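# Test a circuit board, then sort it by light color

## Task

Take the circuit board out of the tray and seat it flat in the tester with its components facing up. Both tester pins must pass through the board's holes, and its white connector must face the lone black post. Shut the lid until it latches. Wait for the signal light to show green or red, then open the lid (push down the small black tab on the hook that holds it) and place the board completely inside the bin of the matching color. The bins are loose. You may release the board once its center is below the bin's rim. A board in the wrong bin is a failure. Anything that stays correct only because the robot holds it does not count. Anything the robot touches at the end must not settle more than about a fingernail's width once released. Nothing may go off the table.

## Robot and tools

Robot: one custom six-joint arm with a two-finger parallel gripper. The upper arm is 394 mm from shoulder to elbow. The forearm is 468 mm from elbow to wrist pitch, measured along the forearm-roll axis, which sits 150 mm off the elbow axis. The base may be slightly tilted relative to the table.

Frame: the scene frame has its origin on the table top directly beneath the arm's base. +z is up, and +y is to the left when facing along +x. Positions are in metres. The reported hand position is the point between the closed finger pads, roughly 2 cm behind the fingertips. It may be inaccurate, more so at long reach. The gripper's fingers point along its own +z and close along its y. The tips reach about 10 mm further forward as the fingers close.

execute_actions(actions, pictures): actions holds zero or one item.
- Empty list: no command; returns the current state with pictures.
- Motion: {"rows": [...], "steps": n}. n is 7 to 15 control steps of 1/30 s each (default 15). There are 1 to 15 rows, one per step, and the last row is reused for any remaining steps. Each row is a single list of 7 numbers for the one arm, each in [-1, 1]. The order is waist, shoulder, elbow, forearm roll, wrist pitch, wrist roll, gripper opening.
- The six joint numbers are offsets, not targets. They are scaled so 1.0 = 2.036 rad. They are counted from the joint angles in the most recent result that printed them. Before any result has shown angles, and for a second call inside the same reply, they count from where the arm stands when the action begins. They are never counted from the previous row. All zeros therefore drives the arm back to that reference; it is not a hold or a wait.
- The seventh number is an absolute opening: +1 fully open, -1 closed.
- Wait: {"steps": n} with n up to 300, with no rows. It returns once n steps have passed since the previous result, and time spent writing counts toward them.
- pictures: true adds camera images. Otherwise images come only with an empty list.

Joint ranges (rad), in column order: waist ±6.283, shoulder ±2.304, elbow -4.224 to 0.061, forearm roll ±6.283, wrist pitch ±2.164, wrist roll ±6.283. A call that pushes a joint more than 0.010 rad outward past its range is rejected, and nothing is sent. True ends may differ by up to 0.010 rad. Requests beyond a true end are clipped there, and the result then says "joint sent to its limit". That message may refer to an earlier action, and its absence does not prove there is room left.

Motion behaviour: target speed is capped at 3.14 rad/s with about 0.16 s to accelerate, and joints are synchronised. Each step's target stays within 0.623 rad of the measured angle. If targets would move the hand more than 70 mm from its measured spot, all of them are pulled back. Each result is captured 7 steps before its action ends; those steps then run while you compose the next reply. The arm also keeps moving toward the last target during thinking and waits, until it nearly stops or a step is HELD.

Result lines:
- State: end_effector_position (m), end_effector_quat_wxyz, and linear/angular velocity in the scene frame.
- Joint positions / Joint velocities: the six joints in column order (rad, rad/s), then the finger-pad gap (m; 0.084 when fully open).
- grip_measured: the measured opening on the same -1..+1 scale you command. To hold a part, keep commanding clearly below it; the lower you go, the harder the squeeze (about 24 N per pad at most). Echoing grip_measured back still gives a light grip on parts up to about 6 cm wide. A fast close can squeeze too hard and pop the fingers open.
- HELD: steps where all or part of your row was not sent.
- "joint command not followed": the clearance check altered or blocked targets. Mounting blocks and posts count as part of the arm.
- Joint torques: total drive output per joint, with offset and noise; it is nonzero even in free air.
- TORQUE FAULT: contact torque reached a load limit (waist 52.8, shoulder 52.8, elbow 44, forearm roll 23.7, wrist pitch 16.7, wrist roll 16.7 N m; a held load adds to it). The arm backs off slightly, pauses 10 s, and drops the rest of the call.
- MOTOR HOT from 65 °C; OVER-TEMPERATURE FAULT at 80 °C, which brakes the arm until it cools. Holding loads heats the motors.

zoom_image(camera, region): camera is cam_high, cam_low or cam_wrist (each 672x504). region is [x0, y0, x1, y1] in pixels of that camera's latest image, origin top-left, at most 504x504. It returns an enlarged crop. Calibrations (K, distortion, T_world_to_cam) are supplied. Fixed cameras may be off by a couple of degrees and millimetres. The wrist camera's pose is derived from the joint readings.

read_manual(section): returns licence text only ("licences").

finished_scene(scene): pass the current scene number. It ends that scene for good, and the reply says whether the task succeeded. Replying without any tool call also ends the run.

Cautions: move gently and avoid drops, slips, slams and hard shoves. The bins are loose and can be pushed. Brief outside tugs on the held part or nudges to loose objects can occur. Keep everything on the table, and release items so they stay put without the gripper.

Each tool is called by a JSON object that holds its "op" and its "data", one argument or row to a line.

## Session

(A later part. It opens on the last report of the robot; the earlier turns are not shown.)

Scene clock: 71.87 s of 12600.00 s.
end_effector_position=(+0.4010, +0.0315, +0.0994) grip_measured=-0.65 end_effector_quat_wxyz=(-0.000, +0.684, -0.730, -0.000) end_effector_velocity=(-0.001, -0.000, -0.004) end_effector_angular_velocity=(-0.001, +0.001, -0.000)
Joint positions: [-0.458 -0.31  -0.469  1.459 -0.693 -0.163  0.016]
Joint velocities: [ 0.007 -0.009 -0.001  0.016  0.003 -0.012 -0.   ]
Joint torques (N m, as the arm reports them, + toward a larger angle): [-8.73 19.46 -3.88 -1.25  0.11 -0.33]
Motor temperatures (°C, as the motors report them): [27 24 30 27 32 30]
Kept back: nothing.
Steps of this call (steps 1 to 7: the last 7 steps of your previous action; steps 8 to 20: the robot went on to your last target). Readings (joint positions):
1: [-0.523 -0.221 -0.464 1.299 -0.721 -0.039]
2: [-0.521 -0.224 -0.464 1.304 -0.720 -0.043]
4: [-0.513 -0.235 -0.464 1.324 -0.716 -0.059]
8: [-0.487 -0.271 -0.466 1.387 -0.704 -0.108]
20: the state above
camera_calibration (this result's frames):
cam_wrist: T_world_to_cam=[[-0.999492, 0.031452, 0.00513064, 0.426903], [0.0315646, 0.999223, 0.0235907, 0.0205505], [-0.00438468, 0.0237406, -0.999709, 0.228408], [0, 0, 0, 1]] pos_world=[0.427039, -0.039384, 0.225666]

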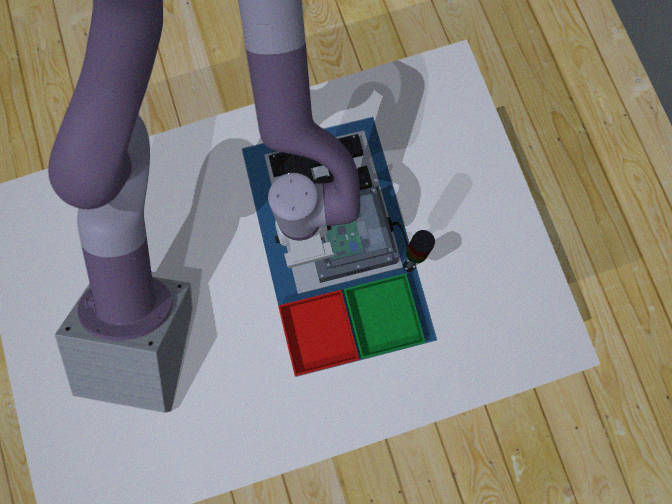

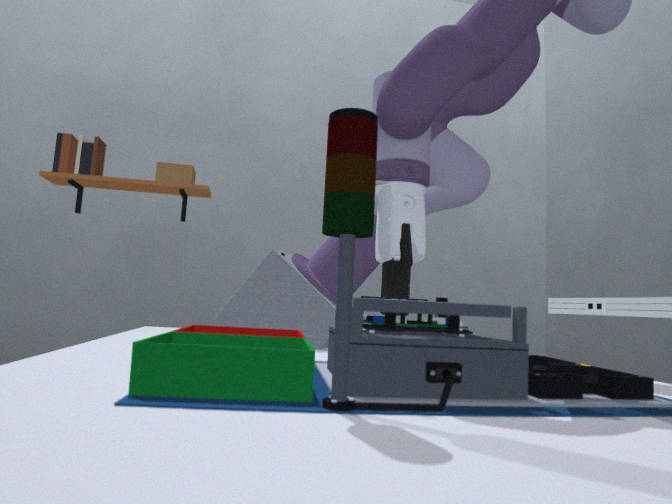

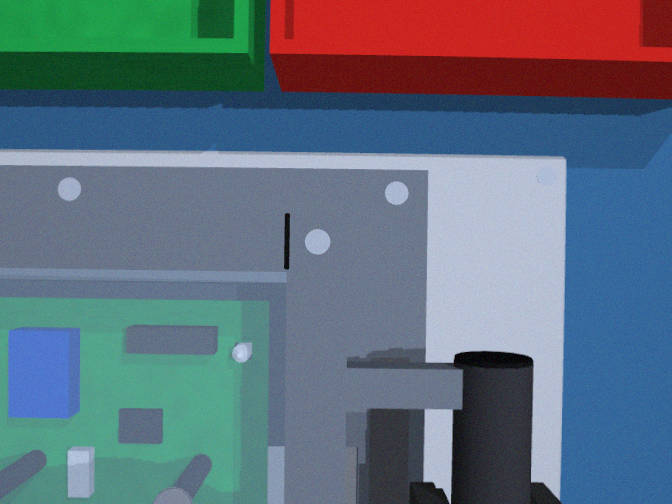

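{"op": "execute_actions", "data": {
  "actions": [
    {"rows":[[0.001,-0.0015,-0.0004,0.002,0.0005,-0.0016,-1],[0.002,-0.0035,-0.0008,0.005,0.001,-0.0035,-1],[0.0037,-0.0055,-0.0013,0.0083,0.0017,-0.0062,-1],[0.0045,-0.0068,-0.0016,0.010,0.002,-0.0075,-1]],"steps":12}
  ]
}}

{"op": "execute_actions", "data": {
  "actions": [
    {"steps":14}
  ],
  "pictures": true
}}

{"op": "zoom_image", "data": {
  "camera": "cam_low",
  "region": [320,240,560,400]
}}

Scene clock: 72.60 s of 12600.00 s.
end_effector_position=(+0.4007, +0.0313, +0.0971) grip_measured=-0.65 end_effector_quat_wxyz=(+0.000, +0.684, -0.730, -0.000) end_effector_velocity=(-0.000, -0.002, -0.023) end_effector_angular_velocity=(-0.004, +0.006, -0.001)
Joint positions: [-0.454 -0.316 -0.47   1.467 -0.691 -0.17   0.016]
Joint velocities: [ 0.041 -0.062 -0.015  0.088  0.016 -0.065  0.   ]
Joint torques (N m, as the arm reports them, + toward a larger angle): [-9.96 12.74  0.6  -4.29  1.01 -0.54]
Motor temperatures (°C, as the motors report them): [27 24 30 27 32 30]
Steps of this call (steps 1 to 15: the robot went on to your last target; steps 16 to 17: nothing new was sent; steps 18 to 22: the first 5 steps of this action). Readings (joint positions):
18: [-0.457 -0.311 -0.469 1.460 -0.692 -0.165]
19: [-0.457 -0.312 -0.469 1.461 -0.692 -0.165]
21: [-0.455 -0.314 -0.470 1.464 -0.691 -0.168]
22: the state above

Scene clock: 73.07 s of 12600.00 s.
end_effector_position=(+0.4008, +0.0310, +0.0943) grip_measured=-0.65 end_effector_quat_wxyz=(+0.001, +0.684, -0.730, -0.000) end_effector_velocity=(+0.000, +0.000, -0.000) end_effector_angular_velocity=(+0.000, -0.000, +0.000)
Joint positions: [-0.449 -0.324 -0.472  1.479 -0.689 -0.179  0.016]
Joint velocities: [ 0.001 -0.001 -0.001  0.002 -0.    -0.001  0.   ]
Joint torques (N m, as the arm reports them, + toward a larger angle): [-9.72 14.05  0.56 -1.35  0.89 -0.54]
Motor temperatures (°C, as the motors report them): [27 24 30 27 32 30]
Kept back: nothing.
Steps of this call (steps 1 to 7: the last 7 steps of your previous action; steps 8 to 14: the robot went on to your last target). Readings (joint positions):
1: [-0.452 -0.318 -0.471 1.470 -0.690 -0.172]
2: [-0.451 -0.320 -0.471 1.472 -0.690 -0.174]
4: [-0.450 -0.322 -0.472 1.476 -0.689 -0.176]
8: [-0.449 -0.323 -0.472 1.478 -0.689 -0.178]
14: the state above
camera_calibration (this result's frames):
cam_wrist: T_world_to_cam=[[-0.999479, 0.0316248, 0.00644597, 0.426526], [0.0317608, 0.999249, 0.0222157, 0.0212698], [-0.00573856, 0.0224089, -0.999732, 0.223902], [0, 0, 0, 1]] pos_world=[0.426913, -0.03976, 0.220621]

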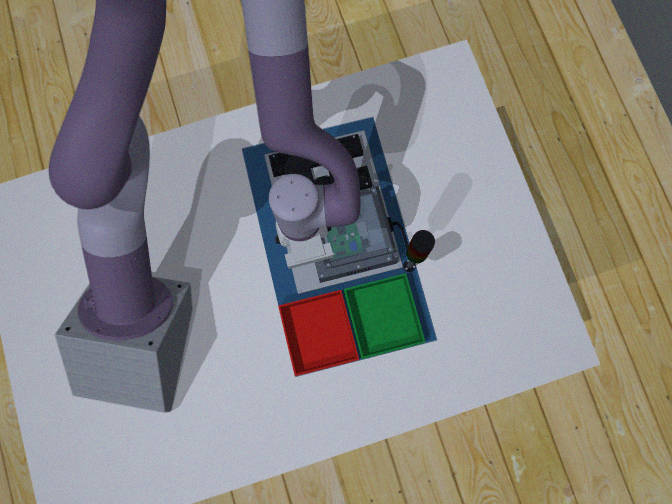

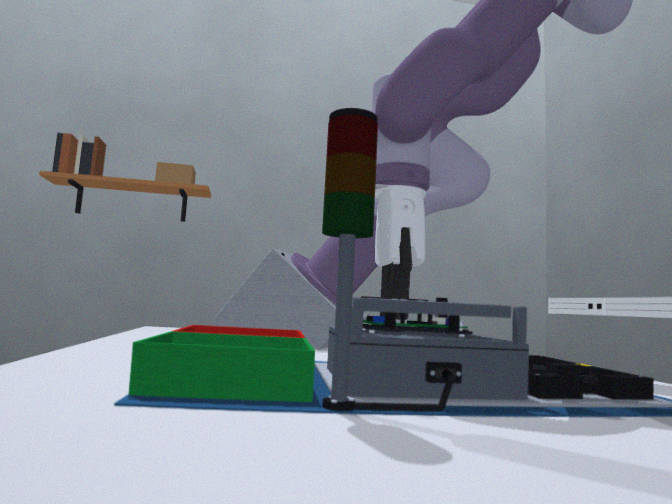

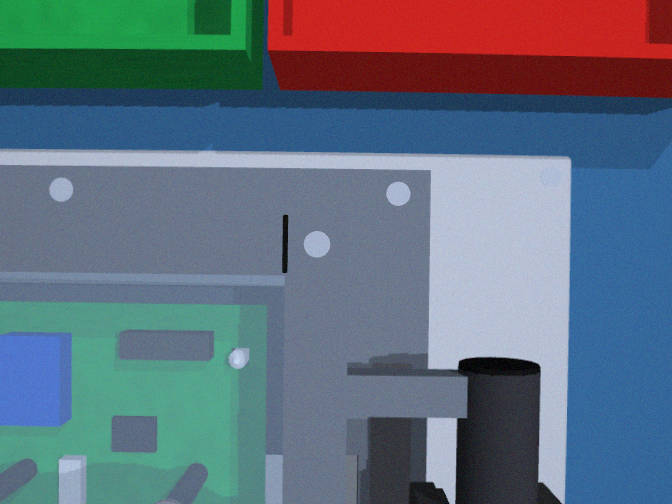

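Region (320, 240, 560, 400) of cam_low's 672x504 image, scaled by 2.100, with more detail than that image has.

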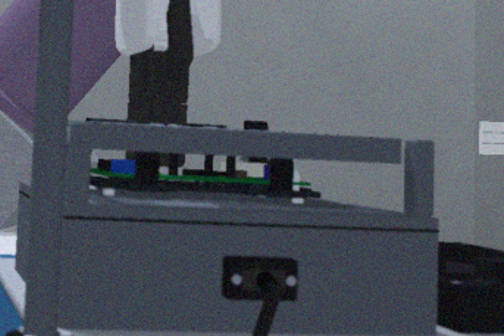

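{"op": "execute_actions", "data": {
  "actions": [
    {"rows":[[0,0,0,0,0,0,-0.7],[0,0,0,0,0,0,-0.6],[0,0,0,0,0,0,-0.5],[0,0,0,0,0,0,-0.42],[-0.004,0.005,0,-0.008,-0.002,0.006,-0.42],[-0.009,0.012,0,-0.02,-0.004,0.016,-0.42],[-0.015,0.02,0.001,-0.034,-0.007,0.027,-0.42],[-0.021,0.029,0.002,-0.05,-0.01,0.04,-0.42],[-0.028,0.038,0.003,-0.066,-0.013,0.052,-0.42],[-0.034,0.047,0.004,-0.082,-0.015,0.064,-0.42],[-0.040,0.055,0.0045,-0.095,-0.018,0.074,-0.42],[-0.0445,0.0606,0.0052,-0.105,-0.0203,0.081,-0.42]],"steps":15}
  ]
}}

{"op": "execute_actions", "data": {
  "actions": [
    {"steps":14}
  ],
  "pictures": true
}}

Scene clock: 79.47 s of 12600.00 s.
end_effector_position=(+0.4007, +0.0311, +0.0978) grip_measured=-0.45 end_effector_quat_wxyz=(+0.000, +0.683, -0.730, -0.001) end_effector_velocity=(+0.024, +0.002, +0.084) end_effector_angular_velocity=(+0.019, -0.034, +0.000)
Joint positions: [-0.455 -0.315 -0.471  1.462 -0.692 -0.165  0.024]
Joint velocities: [-0.148  0.2    0.004 -0.334 -0.07   0.267  0.013]
Joint torques (N m, as the arm reports them, + toward a larger angle): [-16.    32.85  -6.68  -3.15  -0.19   0.06]
Motor temperatures (°C, as the motors report them): [27 24 29 27 32 30]
Steps of this call (steps 1 to 30: the robot went on to your last target; steps 31 to 90: nothing new was sent; then 3.13 s passed at rest; steps 91 to 98: the first 8 steps of this action). Readings (joint positions):
91: [-0.448 -0.324 -0.473 1.479 -0.689 -0.179]
92: [-0.448 -0.324 -0.473 1.479 -0.689 -0.179]
94: [-0.448 -0.324 -0.473 1.479 -0.688 -0.179]
98: the state above

Scene clock: 79.93 s of 12600.00 s.
end_effector_position=(+0.4038, +0.0313, +0.1434) grip_measured=-0.44 end_effector_quat_wxyz=(+0.000, +0.683, -0.730, -0.001) end_effector_velocity=(-0.002, +0.000, +0.012) end_effector_angular_velocity=(-0.001, +0.005, -0.004)
Joint positions: [-0.537 -0.204 -0.462  1.271 -0.729 -0.018  0.025]
Joint velocities: [-0.022  0.029  0.003 -0.053 -0.012  0.043  0.   ]
Joint torques (N m, as the arm reports them, + toward a larger angle): [-14.65  23.64  -8.18  -1.39   0.09  -0.15]
Motor temperatures (°C, as the motors report them): [27 24 29 27 32 30]
Kept back: nothing.
Steps of this call (steps 1 to 7: the last 7 steps of your previous action; steps 8 to 14: the robot went on to your last target). Readings (joint positions):
1: [-0.461 -0.307 -0.471 1.449 -0.694 -0.154]
2: [-0.468 -0.297 -0.470 1.432 -0.698 -0.141]
4: [-0.487 -0.272 -0.468 1.388 -0.706 -0.107]
8: [-0.522 -0.223 -0.464 1.305 -0.722 -0.045]
14: the state above
camera_calibration (this result's frames):
cam_wrist: T_world_to_cam=[[-0.999456, 0.0323387, 0.00644712, 0.429231], [0.0324821, 0.999195, 0.0235422, 0.0193091], [-0.00568061, 0.0237388, -0.999702, 0.272945], [0, 0, 0, 1]] pos_world=[0.429921, -0.0396537, 0.269642]

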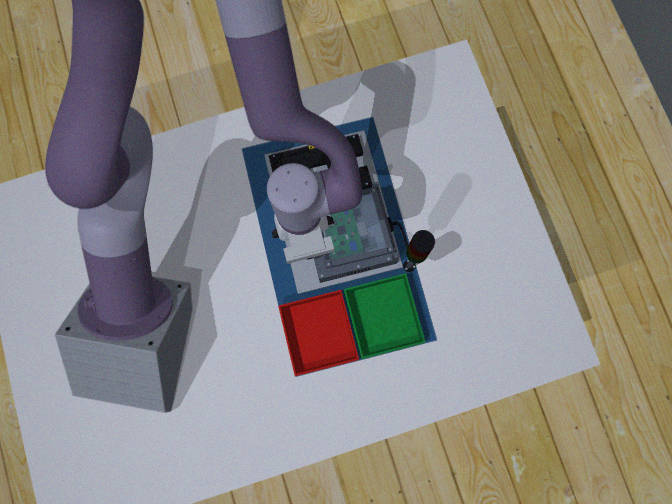

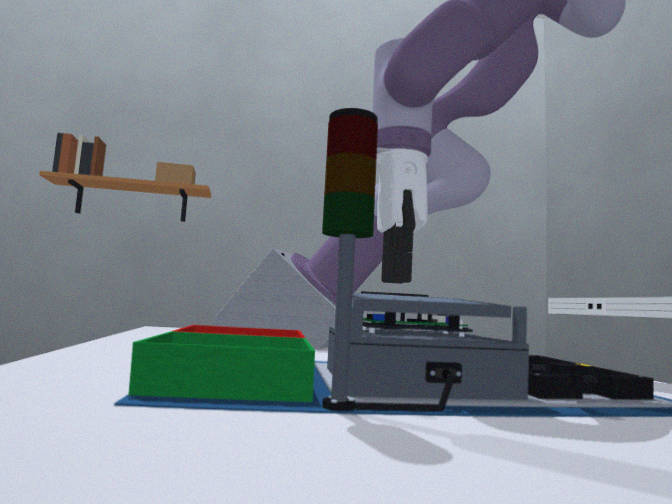

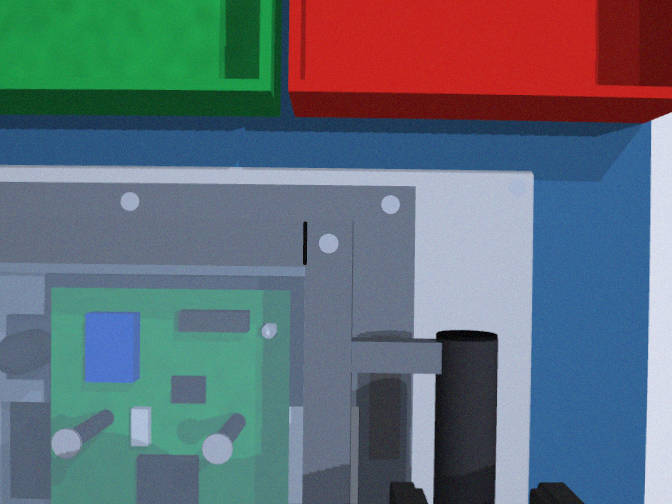

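{"op": "execute_actions", "data": {
  "actions": [
    {"rows":[[0,0,0,0,0,0,-0.6],[0.001,-0.002,-0.004,-0.001,0,0.003,-0.8],[0.003,-0.005,-0.011,-0.004,-0.001,0.009,-1],[0.006,-0.008,-0.019,-0.006,-0.0013,0.016,-1],[0.009,-0.012,-0.028,-0.009,-0.002,0.024,-1],[0.0115,-0.0155,-0.036,-0.012,-0.0025,0.031,-1],[0.013,-0.0175,-0.0404,-0.0133,-0.0028,0.0343,-1],[0.013,-0.0175,-0.0404,-0.0133,-0.0028,0.0343,-1],[0.017,-0.022,-0.041,-0.0055,-0.0007,0.029,-1],[0.021,-0.027,-0.042,0.0024,0.0015,0.0235,-1],[0.025,-0.032,-0.043,0.010,0.0036,0.018,-1],[0.029,-0.0367,-0.0436,0.0181,0.0058,0.0127,-1]],"steps":15}
  ]
}}

{"op": "execute_actions", "data": {
  "actions": [
    {"steps":14}
  ],
  "pictures": true
}}

Scene clock: 80.97 s of 12600.00 s.
end_effector_position=(+0.4206, +0.0295, +0.1443) grip_measured=-1.00 end_effector_quat_wxyz=(+0.000, +0.683, -0.730, -0.000) end_effector_velocity=(+0.149, -0.013, +0.003) end_effector_angular_velocity=(-0.009, -0.002, +0.016)
Joint positions: [-0.525 -0.22  -0.501  1.257 -0.732  0.016  0.   ]
Joint velocities: [ 0.115 -0.15  -0.344 -0.101 -0.021  0.272  0.   ]
Joint torques (N m, as the arm reports them, + toward a larger angle): [-13.84  22.33  -8.42  -3.05  -0.05  -0.62]
Motor temperatures (°C, as the motors report them): [27 24 29 27 32 30]
Steps of this call (steps 1 to 23: the robot went on to your last target; steps 24 to 31: the first 8 steps of this action). Readings (joint positions):
24: [-0.539 -0.201 -0.462 1.265 -0.730 -0.014]
25: [-0.539 -0.201 -0.462 1.266 -0.730 -0.014]
27: [-0.537 -0.204 -0.466 1.266 -0.730 -0.012]
31: the state above

Scene clock: 81.43 s of 12600.00 s.
end_effector_position=(+0.4404, +0.0291, +0.1273) grip_measured=-1.00 end_effector_quat_wxyz=(+0.000, +0.684, -0.730, -0.000) end_effector_velocity=(+0.003, -0.000, -0.006) end_effector_angular_velocity=(-0.002, -0.001, +0.002)
Joint positions: [-0.479 -0.277 -0.55   1.305 -0.718  0.009  0.   ]
Joint velocities: [ 0.013 -0.015 -0.008  0.022  0.008 -0.013  0.   ]
Joint torques (N m, as the arm reports them, + toward a larger angle): [-12.42  27.01  -7.45  -2.75  -0.06  -0.27]
Motor temperatures (°C, as the motors report them): [27 24 29 27 32 30]
Kept back: nothing.
Steps of this call (steps 1 to 7: the last 7 steps of your previous action; steps 8 to 14: the robot went on to your last target). Readings (joint positions):
1: [-0.521 -0.225 -0.512 1.254 -0.732 0.024]
2: [-0.517 -0.230 -0.521 1.253 -0.732 0.030]
4: [-0.508 -0.242 -0.534 1.261 -0.730 0.031]
8: [-0.487 -0.267 -0.545 1.291 -0.722 0.017]
14: the state above
camera_calibration (this result's frames):
cam_wrist: T_world_to_cam=[[-0.999484, 0.0314547, 0.00647601, 0.465981], [0.0315944, 0.999242, 0.0227268, 0.0212179], [-0.00575624, 0.0229196, -0.999721, 0.257181], [0, 0, 0, 1]] pos_world=[0.466551, -0.0417536, 0.253609]

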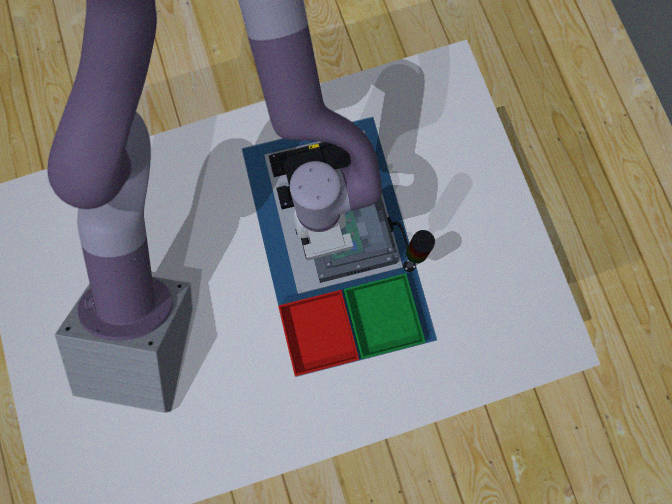

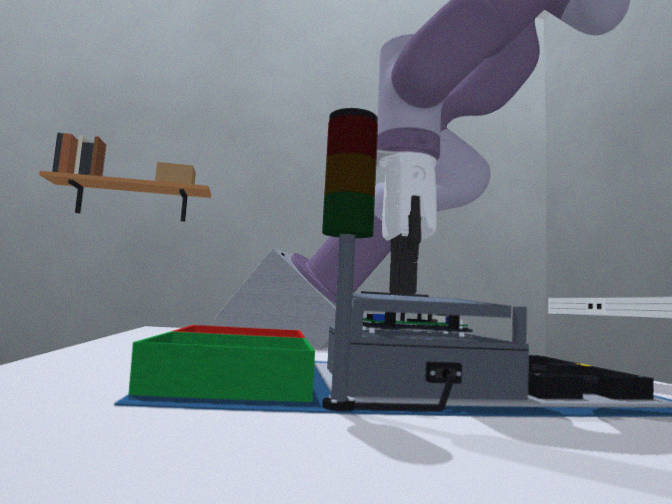

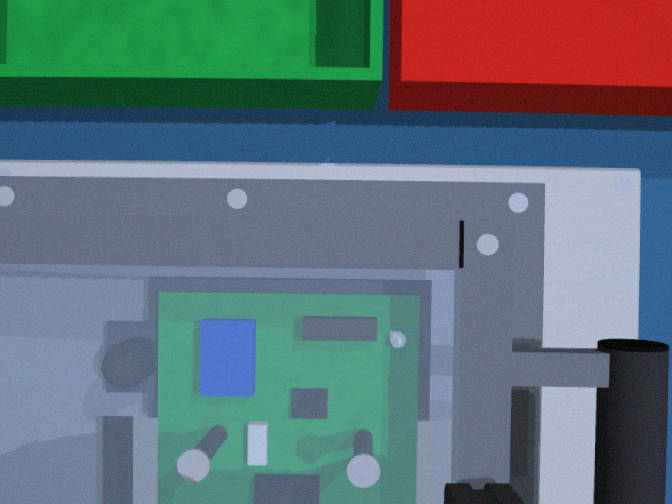

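{"op": "execute_actions", "data": {
  "actions": [
    {"rows":[[0.001,-0.0012,-0.0002,0.002,0.0005,-0.0014,-1],[0.0025,-0.003,-0.0005,0.005,0.0013,-0.0035,-1],[0.004,-0.005,-0.0008,0.008,0.0021,-0.0055,-1],[0.0055,-0.0068,-0.0011,0.011,0.0029,-0.0075,-1],[0.007,-0.0085,-0.0014,0.014,0.0036,-0.0095,-1],[0.008,-0.010,-0.0016,0.016,0.0042,-0.011,-1]],"steps":14}
  ]
}}

{"op": "execute_actions", "data": {
  "actions": [
    {"steps":14}
  ],
  "pictures": true
}}

Scene clock: 81.93 s of 12600.00 s.
end_effector_position=(+0.4408, +0.0291, +0.1227) grip_measured=-1.00 end_effector_quat_wxyz=(+0.000, +0.684, -0.730, -0.000) end_effector_velocity=(+0.004, -0.000, -0.030) end_effector_angular_velocity=(-0.002, -0.006, +0.000)
Joint positions: [-0.471 -0.287 -0.552  1.322 -0.713 -0.002  0.   ]
Joint velocities: [ 0.052 -0.069 -0.014  0.117  0.028 -0.083  0.   ]
Joint torques (N m, as the arm reports them, + toward a larger angle): [-11.7   19.26  -6.72  -1.84   0.07  -0.39]
Motor temperatures (°C, as the motors report them): [27 24 29 27 32 30]
Steps of this call (steps 1 to 8: the robot went on to your last target; steps 9 to 15: the first 7 steps of this action). Readings (joint positions):
9: [-0.478 -0.278 -0.551 1.307 -0.717 0.008]
10: [-0.478 -0.279 -0.551 1.308 -0.717 0.008]
12: [-0.476 -0.280 -0.551 1.311 -0.716 0.005]
15: the state above

Scene clock: 82.40 s of 12600.00 s.
end_effector_position=(+0.4407, +0.0292, +0.1183) grip_measured=-1.00 end_effector_quat_wxyz=(+0.001, +0.684, -0.730, -0.000) end_effector_velocity=(-0.000, +0.000, -0.001) end_effector_angular_velocity=(+0.000, +0.001, +0.002)
Joint positions: [-0.463 -0.297 -0.553  1.338 -0.709 -0.013  0.   ]
Joint velocities: [ 0.002 -0.002 -0.     0.002  0.001 -0.004  0.   ]
Joint torques (N m, as the arm reports them, + toward a larger angle): [-12.76  21.28  -6.23  -0.79  -0.24  -0.69]
Motor temperatures (°C, as the motors report them): [27 24 29 27 32 30]
Kept back: nothing.
Steps of this call (steps 1 to 7: the last 7 steps of your previous action; steps 8 to 14: the robot went on to your last target). Readings (joint positions):
1: [-0.469 -0.289 -0.552 1.326 -0.712 -0.005]
2: [-0.468 -0.291 -0.552 1.329 -0.712 -0.007]
4: [-0.466 -0.294 -0.553 1.333 -0.711 -0.010]
8: [-0.464 -0.296 -0.553 1.336 -0.710 -0.012]
14: the state above
camera_calibration (this result's frames):
cam_wrist: T_world_to_cam=[[-0.999469, 0.0318544, 0.00685919, 0.466315], [0.0319997, 0.99924, 0.0222403, 0.0211479], [-0.00614553, 0.022448, -0.999729, 0.248351], [0, 0, 0, 1]] pos_world=[0.466916, -0.041561, 0.244615]

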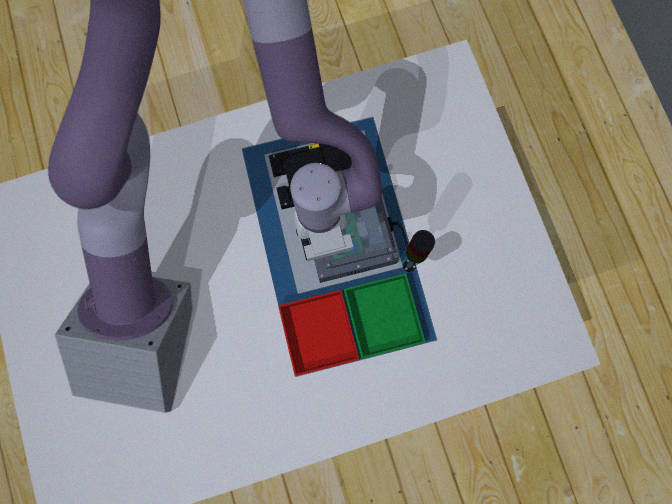

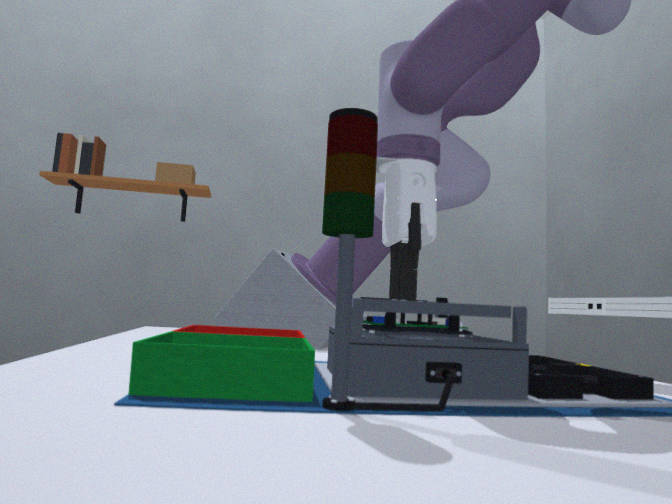

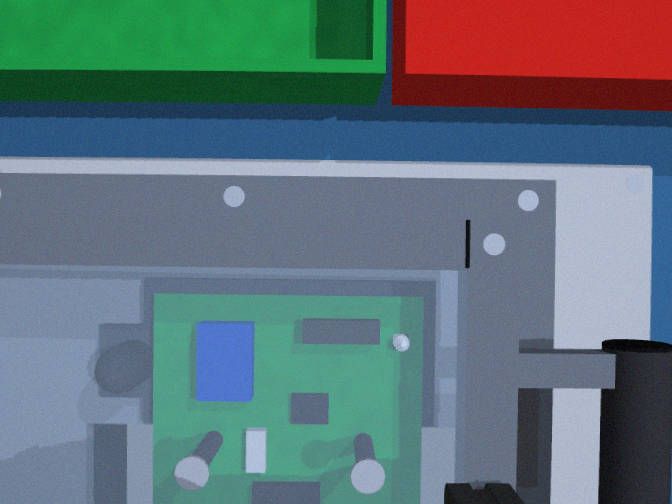

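Lid is being pushed down. Continue.

{"op": "execute_actions", "data": {
  "actions": [
    {"rows":[[0.001,-0.0012,-0.0002,0.002,0.0005,-0.0014,-1],[0.002,-0.0025,-0.0004,0.004,0.001,-0.0028,-1],[0.003,-0.0037,-0.0006,0.006,0.0016,-0.0042,-1],[0.004,-0.005,-0.0008,0.008,0.0021,-0.0055,-1],[0.005,-0.0062,-0.001,0.01,0.0026,-0.007,-1]],"steps":14}
  ]
}}

{"op": "execute_actions", "data": {
  "actions": [
    {"steps":12}
  ],
  "pictures": true
}}

Scene clock: 82.80 s of 12600.00 s.
end_effector_position=(+0.4409, +0.0293, +0.1155) grip_measured=-1.00 end_effector_quat_wxyz=(+0.001, +0.684, -0.730, -0.000) end_effector_velocity=(+0.003, -0.000, -0.005) end_effector_angular_velocity=(+0.006, -0.020, +0.006)
Joint positions: [-0.459 -0.303 -0.554  1.349 -0.707 -0.021  0.   ]
Joint velocities: [ 0.004 -0.014  0.001  0.051 -0.003 -0.051  0.   ]
Joint torques (N m, as the arm reports them, + toward a larger angle): [ 4.27 -4.5  -8.34  2.01  1.05 -0.24]
Motor temperatures (°C, as the motors report them): [27 24 29 27 32 30]
Steps of this call (steps 1 to 5: the robot went on to your last target; steps 6 to 12: the first 7 steps of this action). Readings (joint positions):
6: [-0.463 -0.297 -0.553 1.338 -0.709 -0.013]
7: [-0.463 -0.297 -0.553 1.338 -0.709 -0.014]
9: [-0.461 -0.299 -0.553 1.342 -0.708 -0.016]
12: the state above

Scene clock: 83.20 s of 12600.00 s.
end_effector_position=(+0.4426, +0.0285, +0.1152) grip_measured=-1.00 end_effector_quat_wxyz=(-0.000, +0.684, -0.730, +0.002) end_effector_velocity=(-0.000, -0.000, -0.000) end_effector_angular_velocity=(-0.003, -0.001, -0.001)
Joint positions: [-0.458 -0.305 -0.556  1.356 -0.705 -0.027  0.   ]
Joint velocities: [ 0.001  0.002  0.002  0.004  0.003 -0.001  0.   ]
Joint torques (N m, as the arm reports them, + toward a larger angle): [  9.65 -18.84  -7.62   3.23   3.04  -0.61]
Motor temperatures (°C, as the motors report them): [27 24 29 27 32 30]
Kept back: nothing.
Steps of this call (steps 1 to 7: the last 7 steps of your previous action; steps 8 to 12: the robot went on to your last target). Readings (joint positions):
1: [-0.458 -0.303 -0.554 1.350 -0.707 -0.023]
2: [-0.458 -0.304 -0.554 1.351 -0.707 -0.024]
4: [-0.459 -0.304 -0.554 1.353 -0.707 -0.026]
8: [-0.458 -0.305 -0.555 1.355 -0.706 -0.027]
12: the state above
camera_calibration (this result's frames):
cam_wrist: T_world_to_cam=[[-0.999524, 0.0307757, 0.00204851, 0.468794], [0.0308111, 0.999318, 0.0203552, 0.02258], [-0.00142067, 0.0204087, -0.999791, 0.243275], [0, 0, 0, 1]] pos_world=[0.468221, -0.041957, 0.241804]

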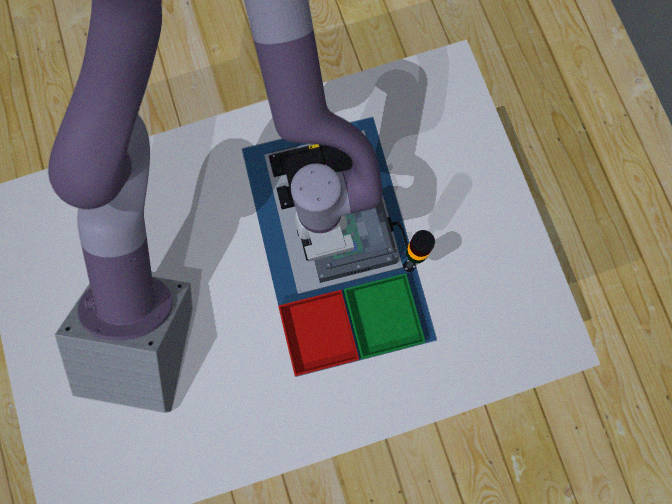

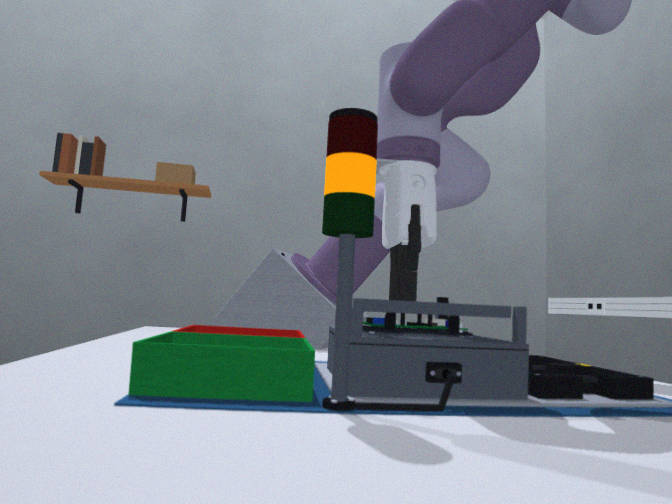

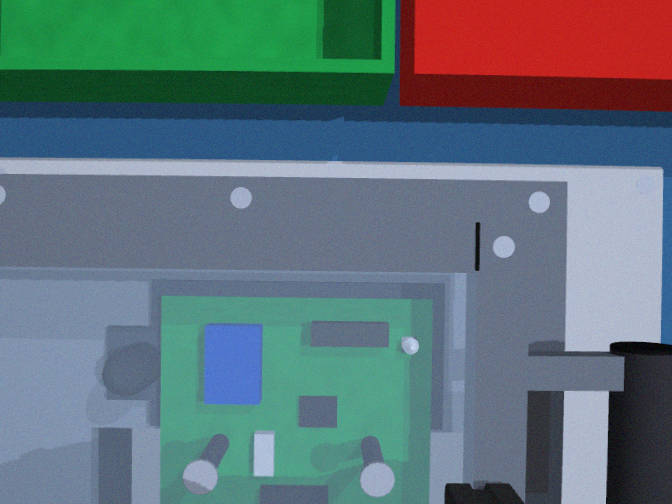

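{"op": "execute_actions", "data": {
  "actions": [
    {"rows":[[-0.003,0.004,0.001,-0.006,-0.002,0.004,-1],[-0.008,0.010,0.002,-0.016,-0.004,0.011,-1],[-0.014,0.017,0.003,-0.027,-0.008,0.019,-1],[-0.020,0.024,0.004,-0.039,-0.011,0.027,-1],[-0.024,0.032,0.006,-0.047,-0.013,0.035,-1],[-0.020,0.044,0.012,-0.050,-0.0125,0.046,-1],[-0.011,0.059,0.020,-0.051,-0.012,0.059,-1],[0.0,0.076,0.028,-0.052,-0.011,0.073,-1],[0.011,0.092,0.036,-0.053,-0.0105,0.087,-1],[0.022,0.108,0.043,-0.054,-0.010,0.101,-1],[0.033,0.124,0.051,-0.055,-0.009,0.115,-1],[0.043,0.139,0.058,-0.056,-0.0086,0.128,-1],[0.0518,0.1512,0.0638,-0.0568,-0.0082,0.1384,-1]],"steps":15}
  ]
}}

{"op": "execute_actions", "data": {
  "actions": [
    {"steps":18}
  ],
  "pictures": true
}}

Scene clock: 84.27 s of 12600.00 s.
end_effector_position=(+0.4403, +0.0304, +0.1326) grip_measured=-1.00 end_effector_quat_wxyz=(+0.001, +0.682, -0.731, +0.003) end_effector_velocity=(-0.004, +0.083, +0.123) end_effector_angular_velocity=(-0.021, -0.041, -0.035)
Joint positions: [-0.484 -0.258 -0.543  1.294 -0.717  0.026  0.   ]
Joint velocities: [-0.054  0.493  0.164 -0.346 -0.085  0.462  0.   ]
Joint torques (N m, as the arm reports them, + toward a larger angle): [-5.97 37.48 -7.23 -0.93  0.04 -0.46]
Motor temperatures (°C, as the motors report them): [27 24 29 27 32 30]
Steps of this call (steps 1 to 15: the robot went on to your last target; steps 16 to 24: nothing new was sent; steps 25 to 32: the first 8 steps of this action). Readings (joint positions):
25: [-0.458 -0.304 -0.555 1.356 -0.704 -0.027]
26: [-0.458 -0.303 -0.555 1.355 -0.704 -0.026]
28: [-0.462 -0.298 -0.554 1.345 -0.705 -0.018]
32: the state above

Scene clock: 84.87 s of 12600.00 s.
end_effector_position=(+0.4252, +0.1141, +0.1505) grip_measured=-1.00 end_effector_quat_wxyz=(+0.000, +0.683, -0.730, -0.000) end_effector_velocity=(-0.002, +0.008, +0.001) end_effector_angular_velocity=(-0.000, -0.001, +0.004)
Joint positions: [-0.354  0.    -0.427  1.241 -0.722  0.252  0.   ]
Joint velocities: [ 0.015  0.024  0.01  -0.003  0.002  0.018  0.   ]
Joint torques (N m, as the arm reports them, + toward a larger angle): [-10.1   18.46  -9.95  -3.37  -0.25  -0.03]
Motor temperatures (°C, as the motors report them): [27 24 29 27 32 30]
Kept back: nothing.
Steps of this call (steps 1 to 7: the last 7 steps of your previous action; steps 8 to 18: the robot went on to your last target). Readings (joint positions):
1: [-0.484 -0.240 -0.536 1.283 -0.720 0.043]
2: [-0.478 -0.219 -0.528 1.275 -0.722 0.062]
4: [-0.456 -0.169 -0.506 1.262 -0.724 0.105]
8: [-0.393 -0.061 -0.457 1.247 -0.723 0.197]
18: the state above
camera_calibration (this result's frames):
cam_wrist: T_world_to_cam=[[-0.999459, 0.0322983, 0.00616995, 0.447914], [0.0324289, 0.999223, 0.0224013, -0.064094], [-0.00544164, 0.0225892, -0.99973, 0.278216], [0, 0, 0, 1]] pos_world=[0.451264, 0.0432927, 0.276813]

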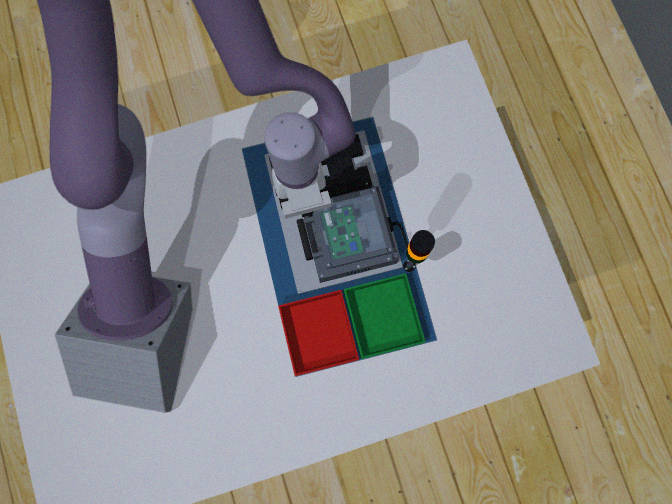

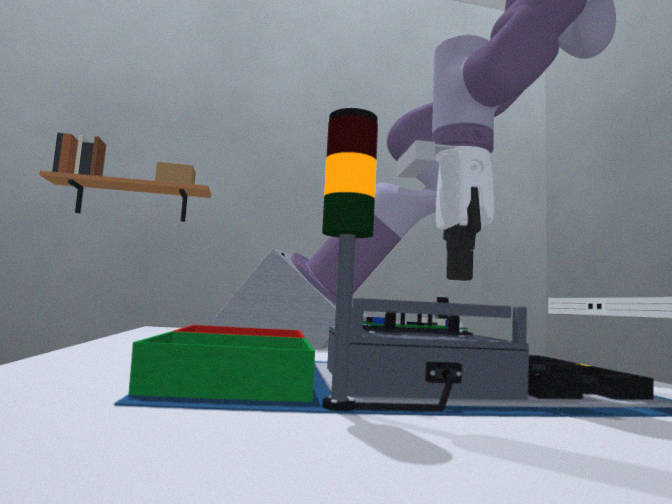

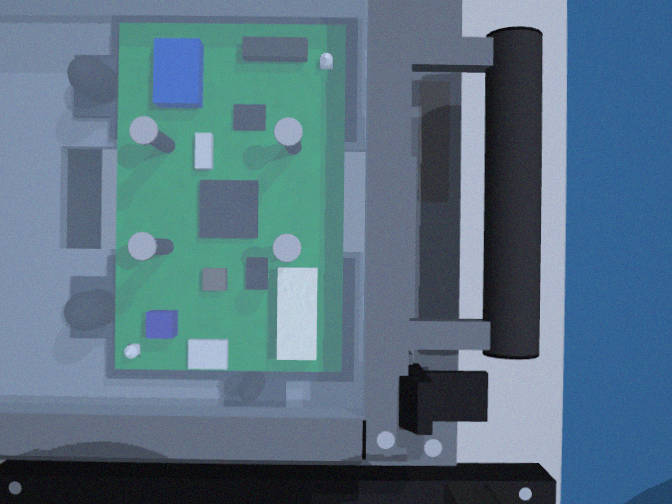

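{"op": "execute_actions", "data": {
  "actions": [
    {"rows":[[-0.0005,-0.003,0,0.003,0.0007,-0.005,-1],[-0.0015,-0.009,0,0.009,0.002,-0.013,-1],[-0.0027,-0.016,0,0.015,0.0035,-0.023,-1],[-0.004,-0.023,-0.0005,0.022,0.005,-0.035,-1],[-0.0053,-0.031,-0.0007,0.03,0.007,-0.046,-1],[-0.0065,-0.038,-0.0008,0.037,0.0085,-0.057,-1],[-0.0075,-0.044,-0.001,0.042,0.01,-0.065,-1],[-0.008,-0.047,-0.001,0.045,0.0105,-0.0695,-1]],"steps":14}
  ]
}}

{"op": "execute_actions", "data": {
  "actions": [
    {"steps":14}
  ],
  "pictures": true
}}

Scene clock: 86.17 s of 12600.00 s.
end_effector_position=(+0.4229, +0.1068, +0.1434) grip_measured=-1.00 end_effector_quat_wxyz=(-0.000, +0.684, -0.730, -0.000) end_effector_velocity=(-0.025, -0.078, -0.071) end_effector_angular_velocity=(+0.001, -0.002, -0.006)
Joint positions: [-0.359 -0.032 -0.428  1.272 -0.714  0.204  0.   ]
Joint velocities: [-0.059 -0.329 -0.009  0.309  0.072 -0.473  0.   ]
Joint torques (N m, as the arm reports them, + toward a larger angle): [-9.97 13.54 -6.87 -0.82 -0.12 -0.08]
Motor temperatures (°C, as the motors report them): [27 24 29 27 32 30]
Steps of this call (steps 1 to 15: the robot went on to your last target; steps 16 to 32: nothing new was sent; steps 33 to 39: the first 7 steps of this action). Readings (joint positions):
33: [-0.352 0.003 -0.426 1.240 -0.722 0.254]
34: [-0.353 0.002 -0.426 1.241 -0.722 0.252]
36: [-0.355 -0.006 -0.427 1.248 -0.720 0.242]
39: the state above

Scene clock: 86.63 s of 12600.00 s.
end_effector_position=(+0.4173, +0.0918, +0.1298) grip_measured=-1.00 end_effector_quat_wxyz=(+0.001, +0.684, -0.730, +0.000) end_effector_velocity=(-0.001, -0.002, -0.002) end_effector_angular_velocity=(-0.000, -0.000, -0.001)
Joint positions: [-0.37  -0.095 -0.429  1.331 -0.7    0.112  0.   ]
Joint velocities: [-0.002 -0.009 -0.001  0.008  0.002 -0.012  0.   ]
Joint torques (N m, as the arm reports them, + toward a larger angle): [-10.6   21.2   -7.49  -2.07  -0.16  -0.11]
Motor temperatures (°C, as the motors report them): [27 24 29 27 32 30]
Kept back: nothing.
Steps of this call (steps 1 to 7: the last 7 steps of your previous action; steps 8 to 14: the robot went on to your last target). Readings (joint positions):
1: [-0.361 -0.043 -0.428 1.283 -0.712 0.187]
2: [-0.363 -0.055 -0.428 1.294 -0.709 0.171]
4: [-0.367 -0.074 -0.428 1.311 -0.705 0.144]
8: [-0.369 -0.090 -0.429 1.326 -0.702 0.120]
14: the state above
camera_calibration (this result's frames):
cam_wrist: T_world_to_cam=[[-0.999498, 0.0311736, 0.00571216, 0.441016], [0.0312902, 0.999277, 0.0216101, -0.0405065], [-0.00503436, 0.0217779, -0.99975, 0.257966], [0, 0, 0, 1]] pos_world=[0.443361, 0.0211112, 0.256258]

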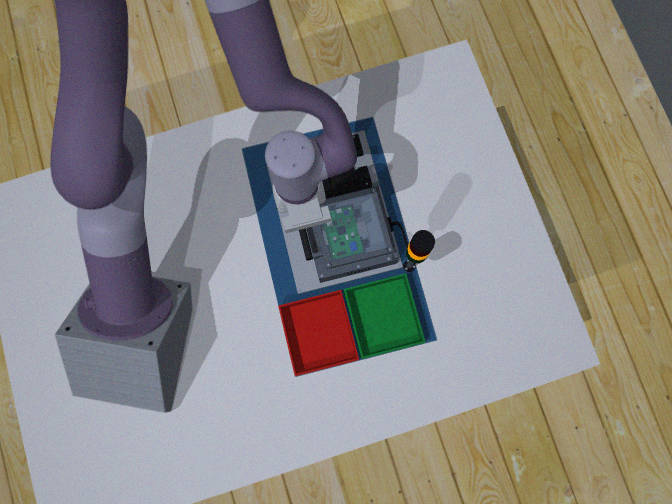

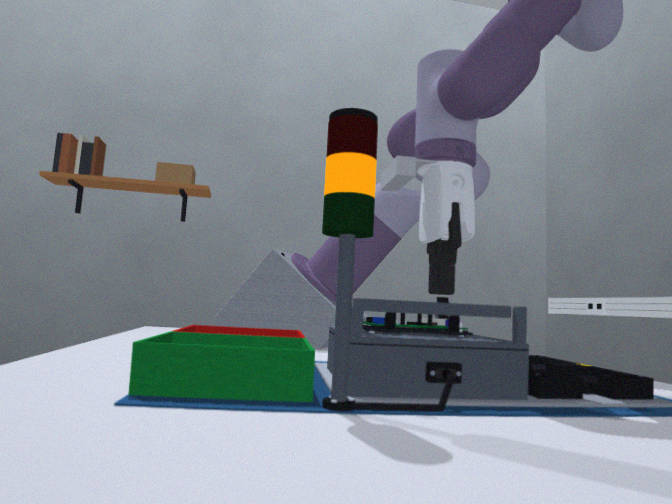

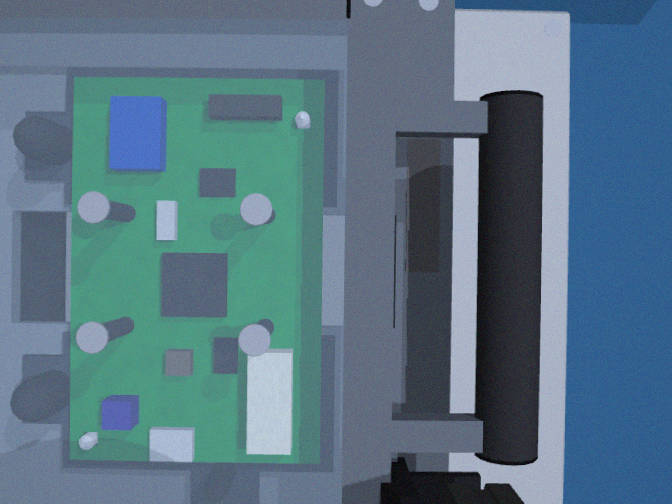

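{"op": "execute_actions", "data": {
  "actions": [
    {"steps":30}
  ],
  "pictures": true
}}

Scene clock: 87.63 s of 12600.00 s.
end_effector_position=(+0.4171, +0.0915, +0.1296) grip_measured=-1.00 end_effector_quat_wxyz=(+0.001, +0.684, -0.730, +0.000) end_effector_velocity=(-0.000, +0.000, -0.000) end_effector_angular_velocity=(-0.000, +0.000, -0.000)
Joint positions: [-0.37  -0.096 -0.429  1.332 -0.7    0.111  0.   ]
Joint velocities: [0.001 0.    0.    0.    0.    0.    0.   ]
Joint torques (N m, as the arm reports them, + toward a larger angle): [-8.44 24.38 -7.91 -2.34  0.   -0.1 ]
Motor temperatures (°C, as the motors report them): [27 24 29 27 32 30]
Kept back: nothing.
Steps of this call (steps 1 to 30: the robot went on to your last target). Readings (joint positions):
1: [-0.370 -0.095 -0.429 1.332 -0.700 0.112]
2: [-0.370 -0.095 -0.429 1.332 -0.700 0.112]
4: [-0.370 -0.095 -0.429 1.332 -0.700 0.111]
8: [-0.370 -0.095 -0.429 1.332 -0.700 0.111]
30: the state above
The arm was judged still, so your last target was given up. Only a new action makes it travel on or press farther. Fingers that are still opening or closing keep moving.
camera_calibration (this result's frames):
cam_wrist: T_world_to_cam=[[-0.999489, 0.0314291, 0.00586525, 0.440806], [0.0315489, 0.999269, 0.0215798, -0.04035], [-0.00518273, 0.0217538, -0.99975, 0.257794], [0, 0, 0, 1]] pos_world=[0.44319, 0.0208584, 0.256015]

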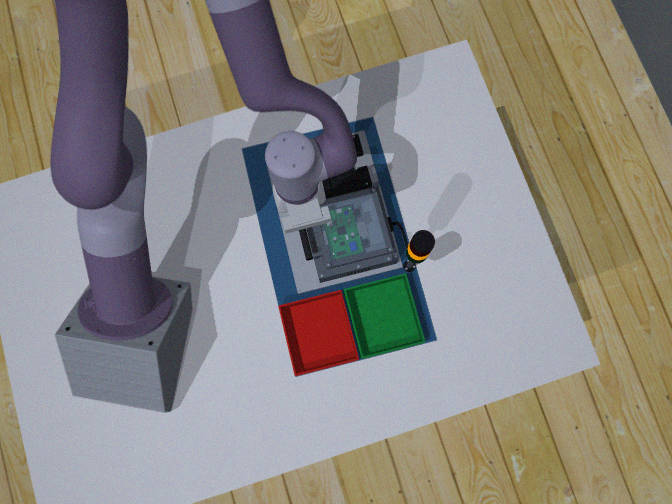

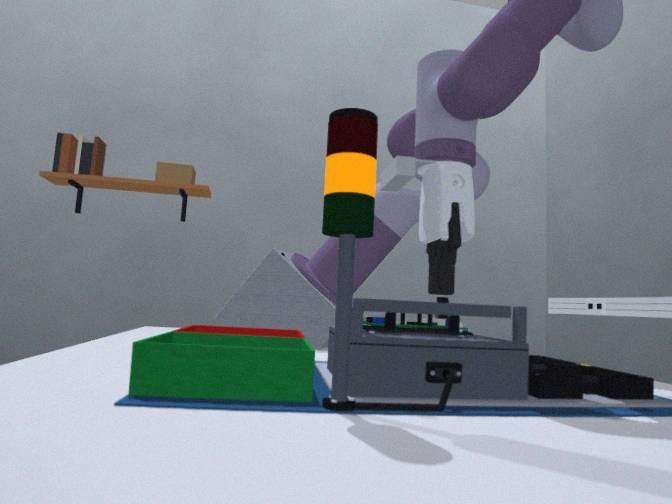

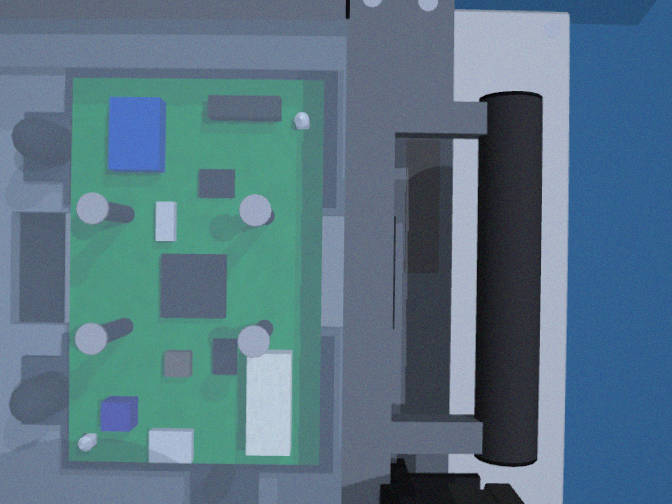

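{"op": "execute_actions", "data": {
  "actions": [
    {"steps":60}
  ],
  "pictures": true
}}

Scene clock: 89.63 s of 12600.00 s.
end_effector_position=(+0.4171, +0.0915, +0.1296) grip_measured=-1.00 end_effector_quat_wxyz=(+0.001, +0.684, -0.730, +0.000) end_effector_velocity=(+0.000, +0.000, -0.000) end_effector_angular_velocity=(+0.001, +0.000, -0.001)
Joint positions: [-0.37  -0.096 -0.429  1.332 -0.7    0.111  0.   ]
Joint velocities: [ 0.    -0.    -0.     0.    -0.001  0.001  0.   ]
Joint torques (N m, as the arm reports them, + toward a larger angle): [-13.35  20.66  -6.94  -1.17  -0.13  -0.5 ]
Motor temperatures (°C, as the motors report them): [27 24 29 27 32 30]
Kept back: nothing.
Steps of this call (steps 1 to 60: nothing new was sent). Readings (joint positions):
1: [-0.370 -0.096 -0.429 1.332 -0.700 0.111]
2: [-0.370 -0.096 -0.429 1.332 -0.700 0.111]
4: [-0.370 -0.096 -0.429 1.332 -0.700 0.111]
8: [-0.370 -0.096 -0.429 1.332 -0.700 0.111]
60: the state above
camera_calibration (this result's frames):
cam_wrist: T_world_to_cam=[[-0.999489, 0.0314297, 0.00586558, 0.440806], [0.0315494, 0.999269, 0.0215797, -0.04035], [-0.00518305, 0.0217537, -0.99975, 0.257794], [0, 0, 0, 1]] pos_world=[0.443189, 0.0208582, 0.256014]

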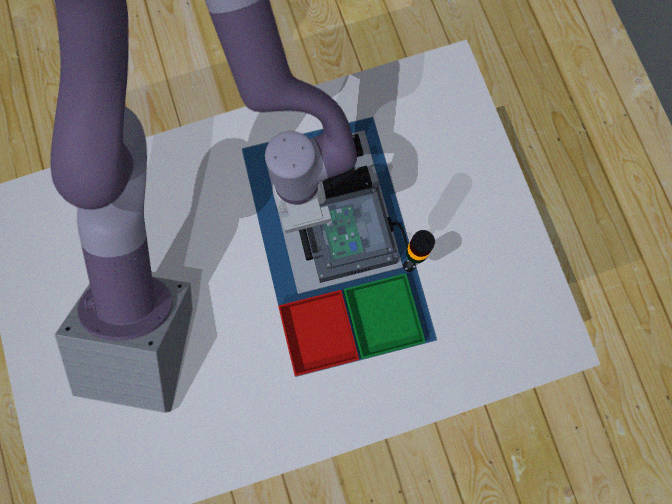

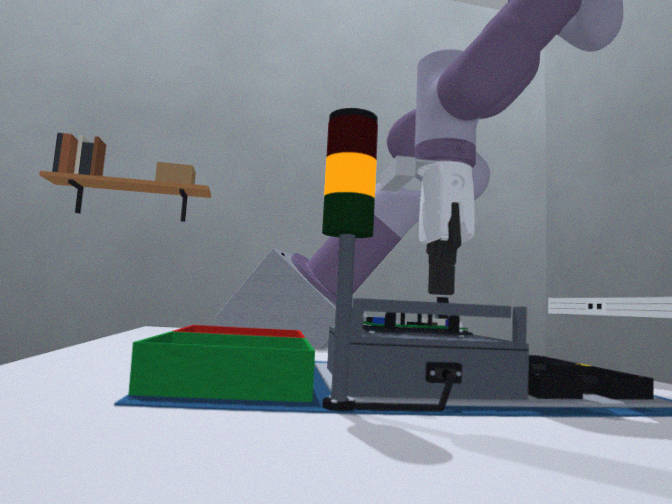

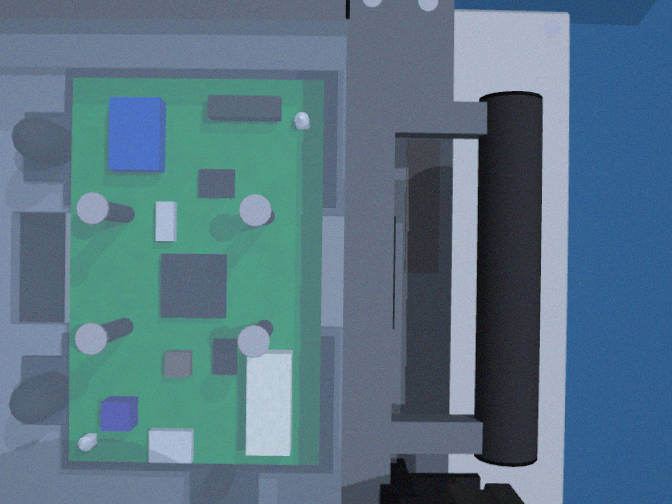

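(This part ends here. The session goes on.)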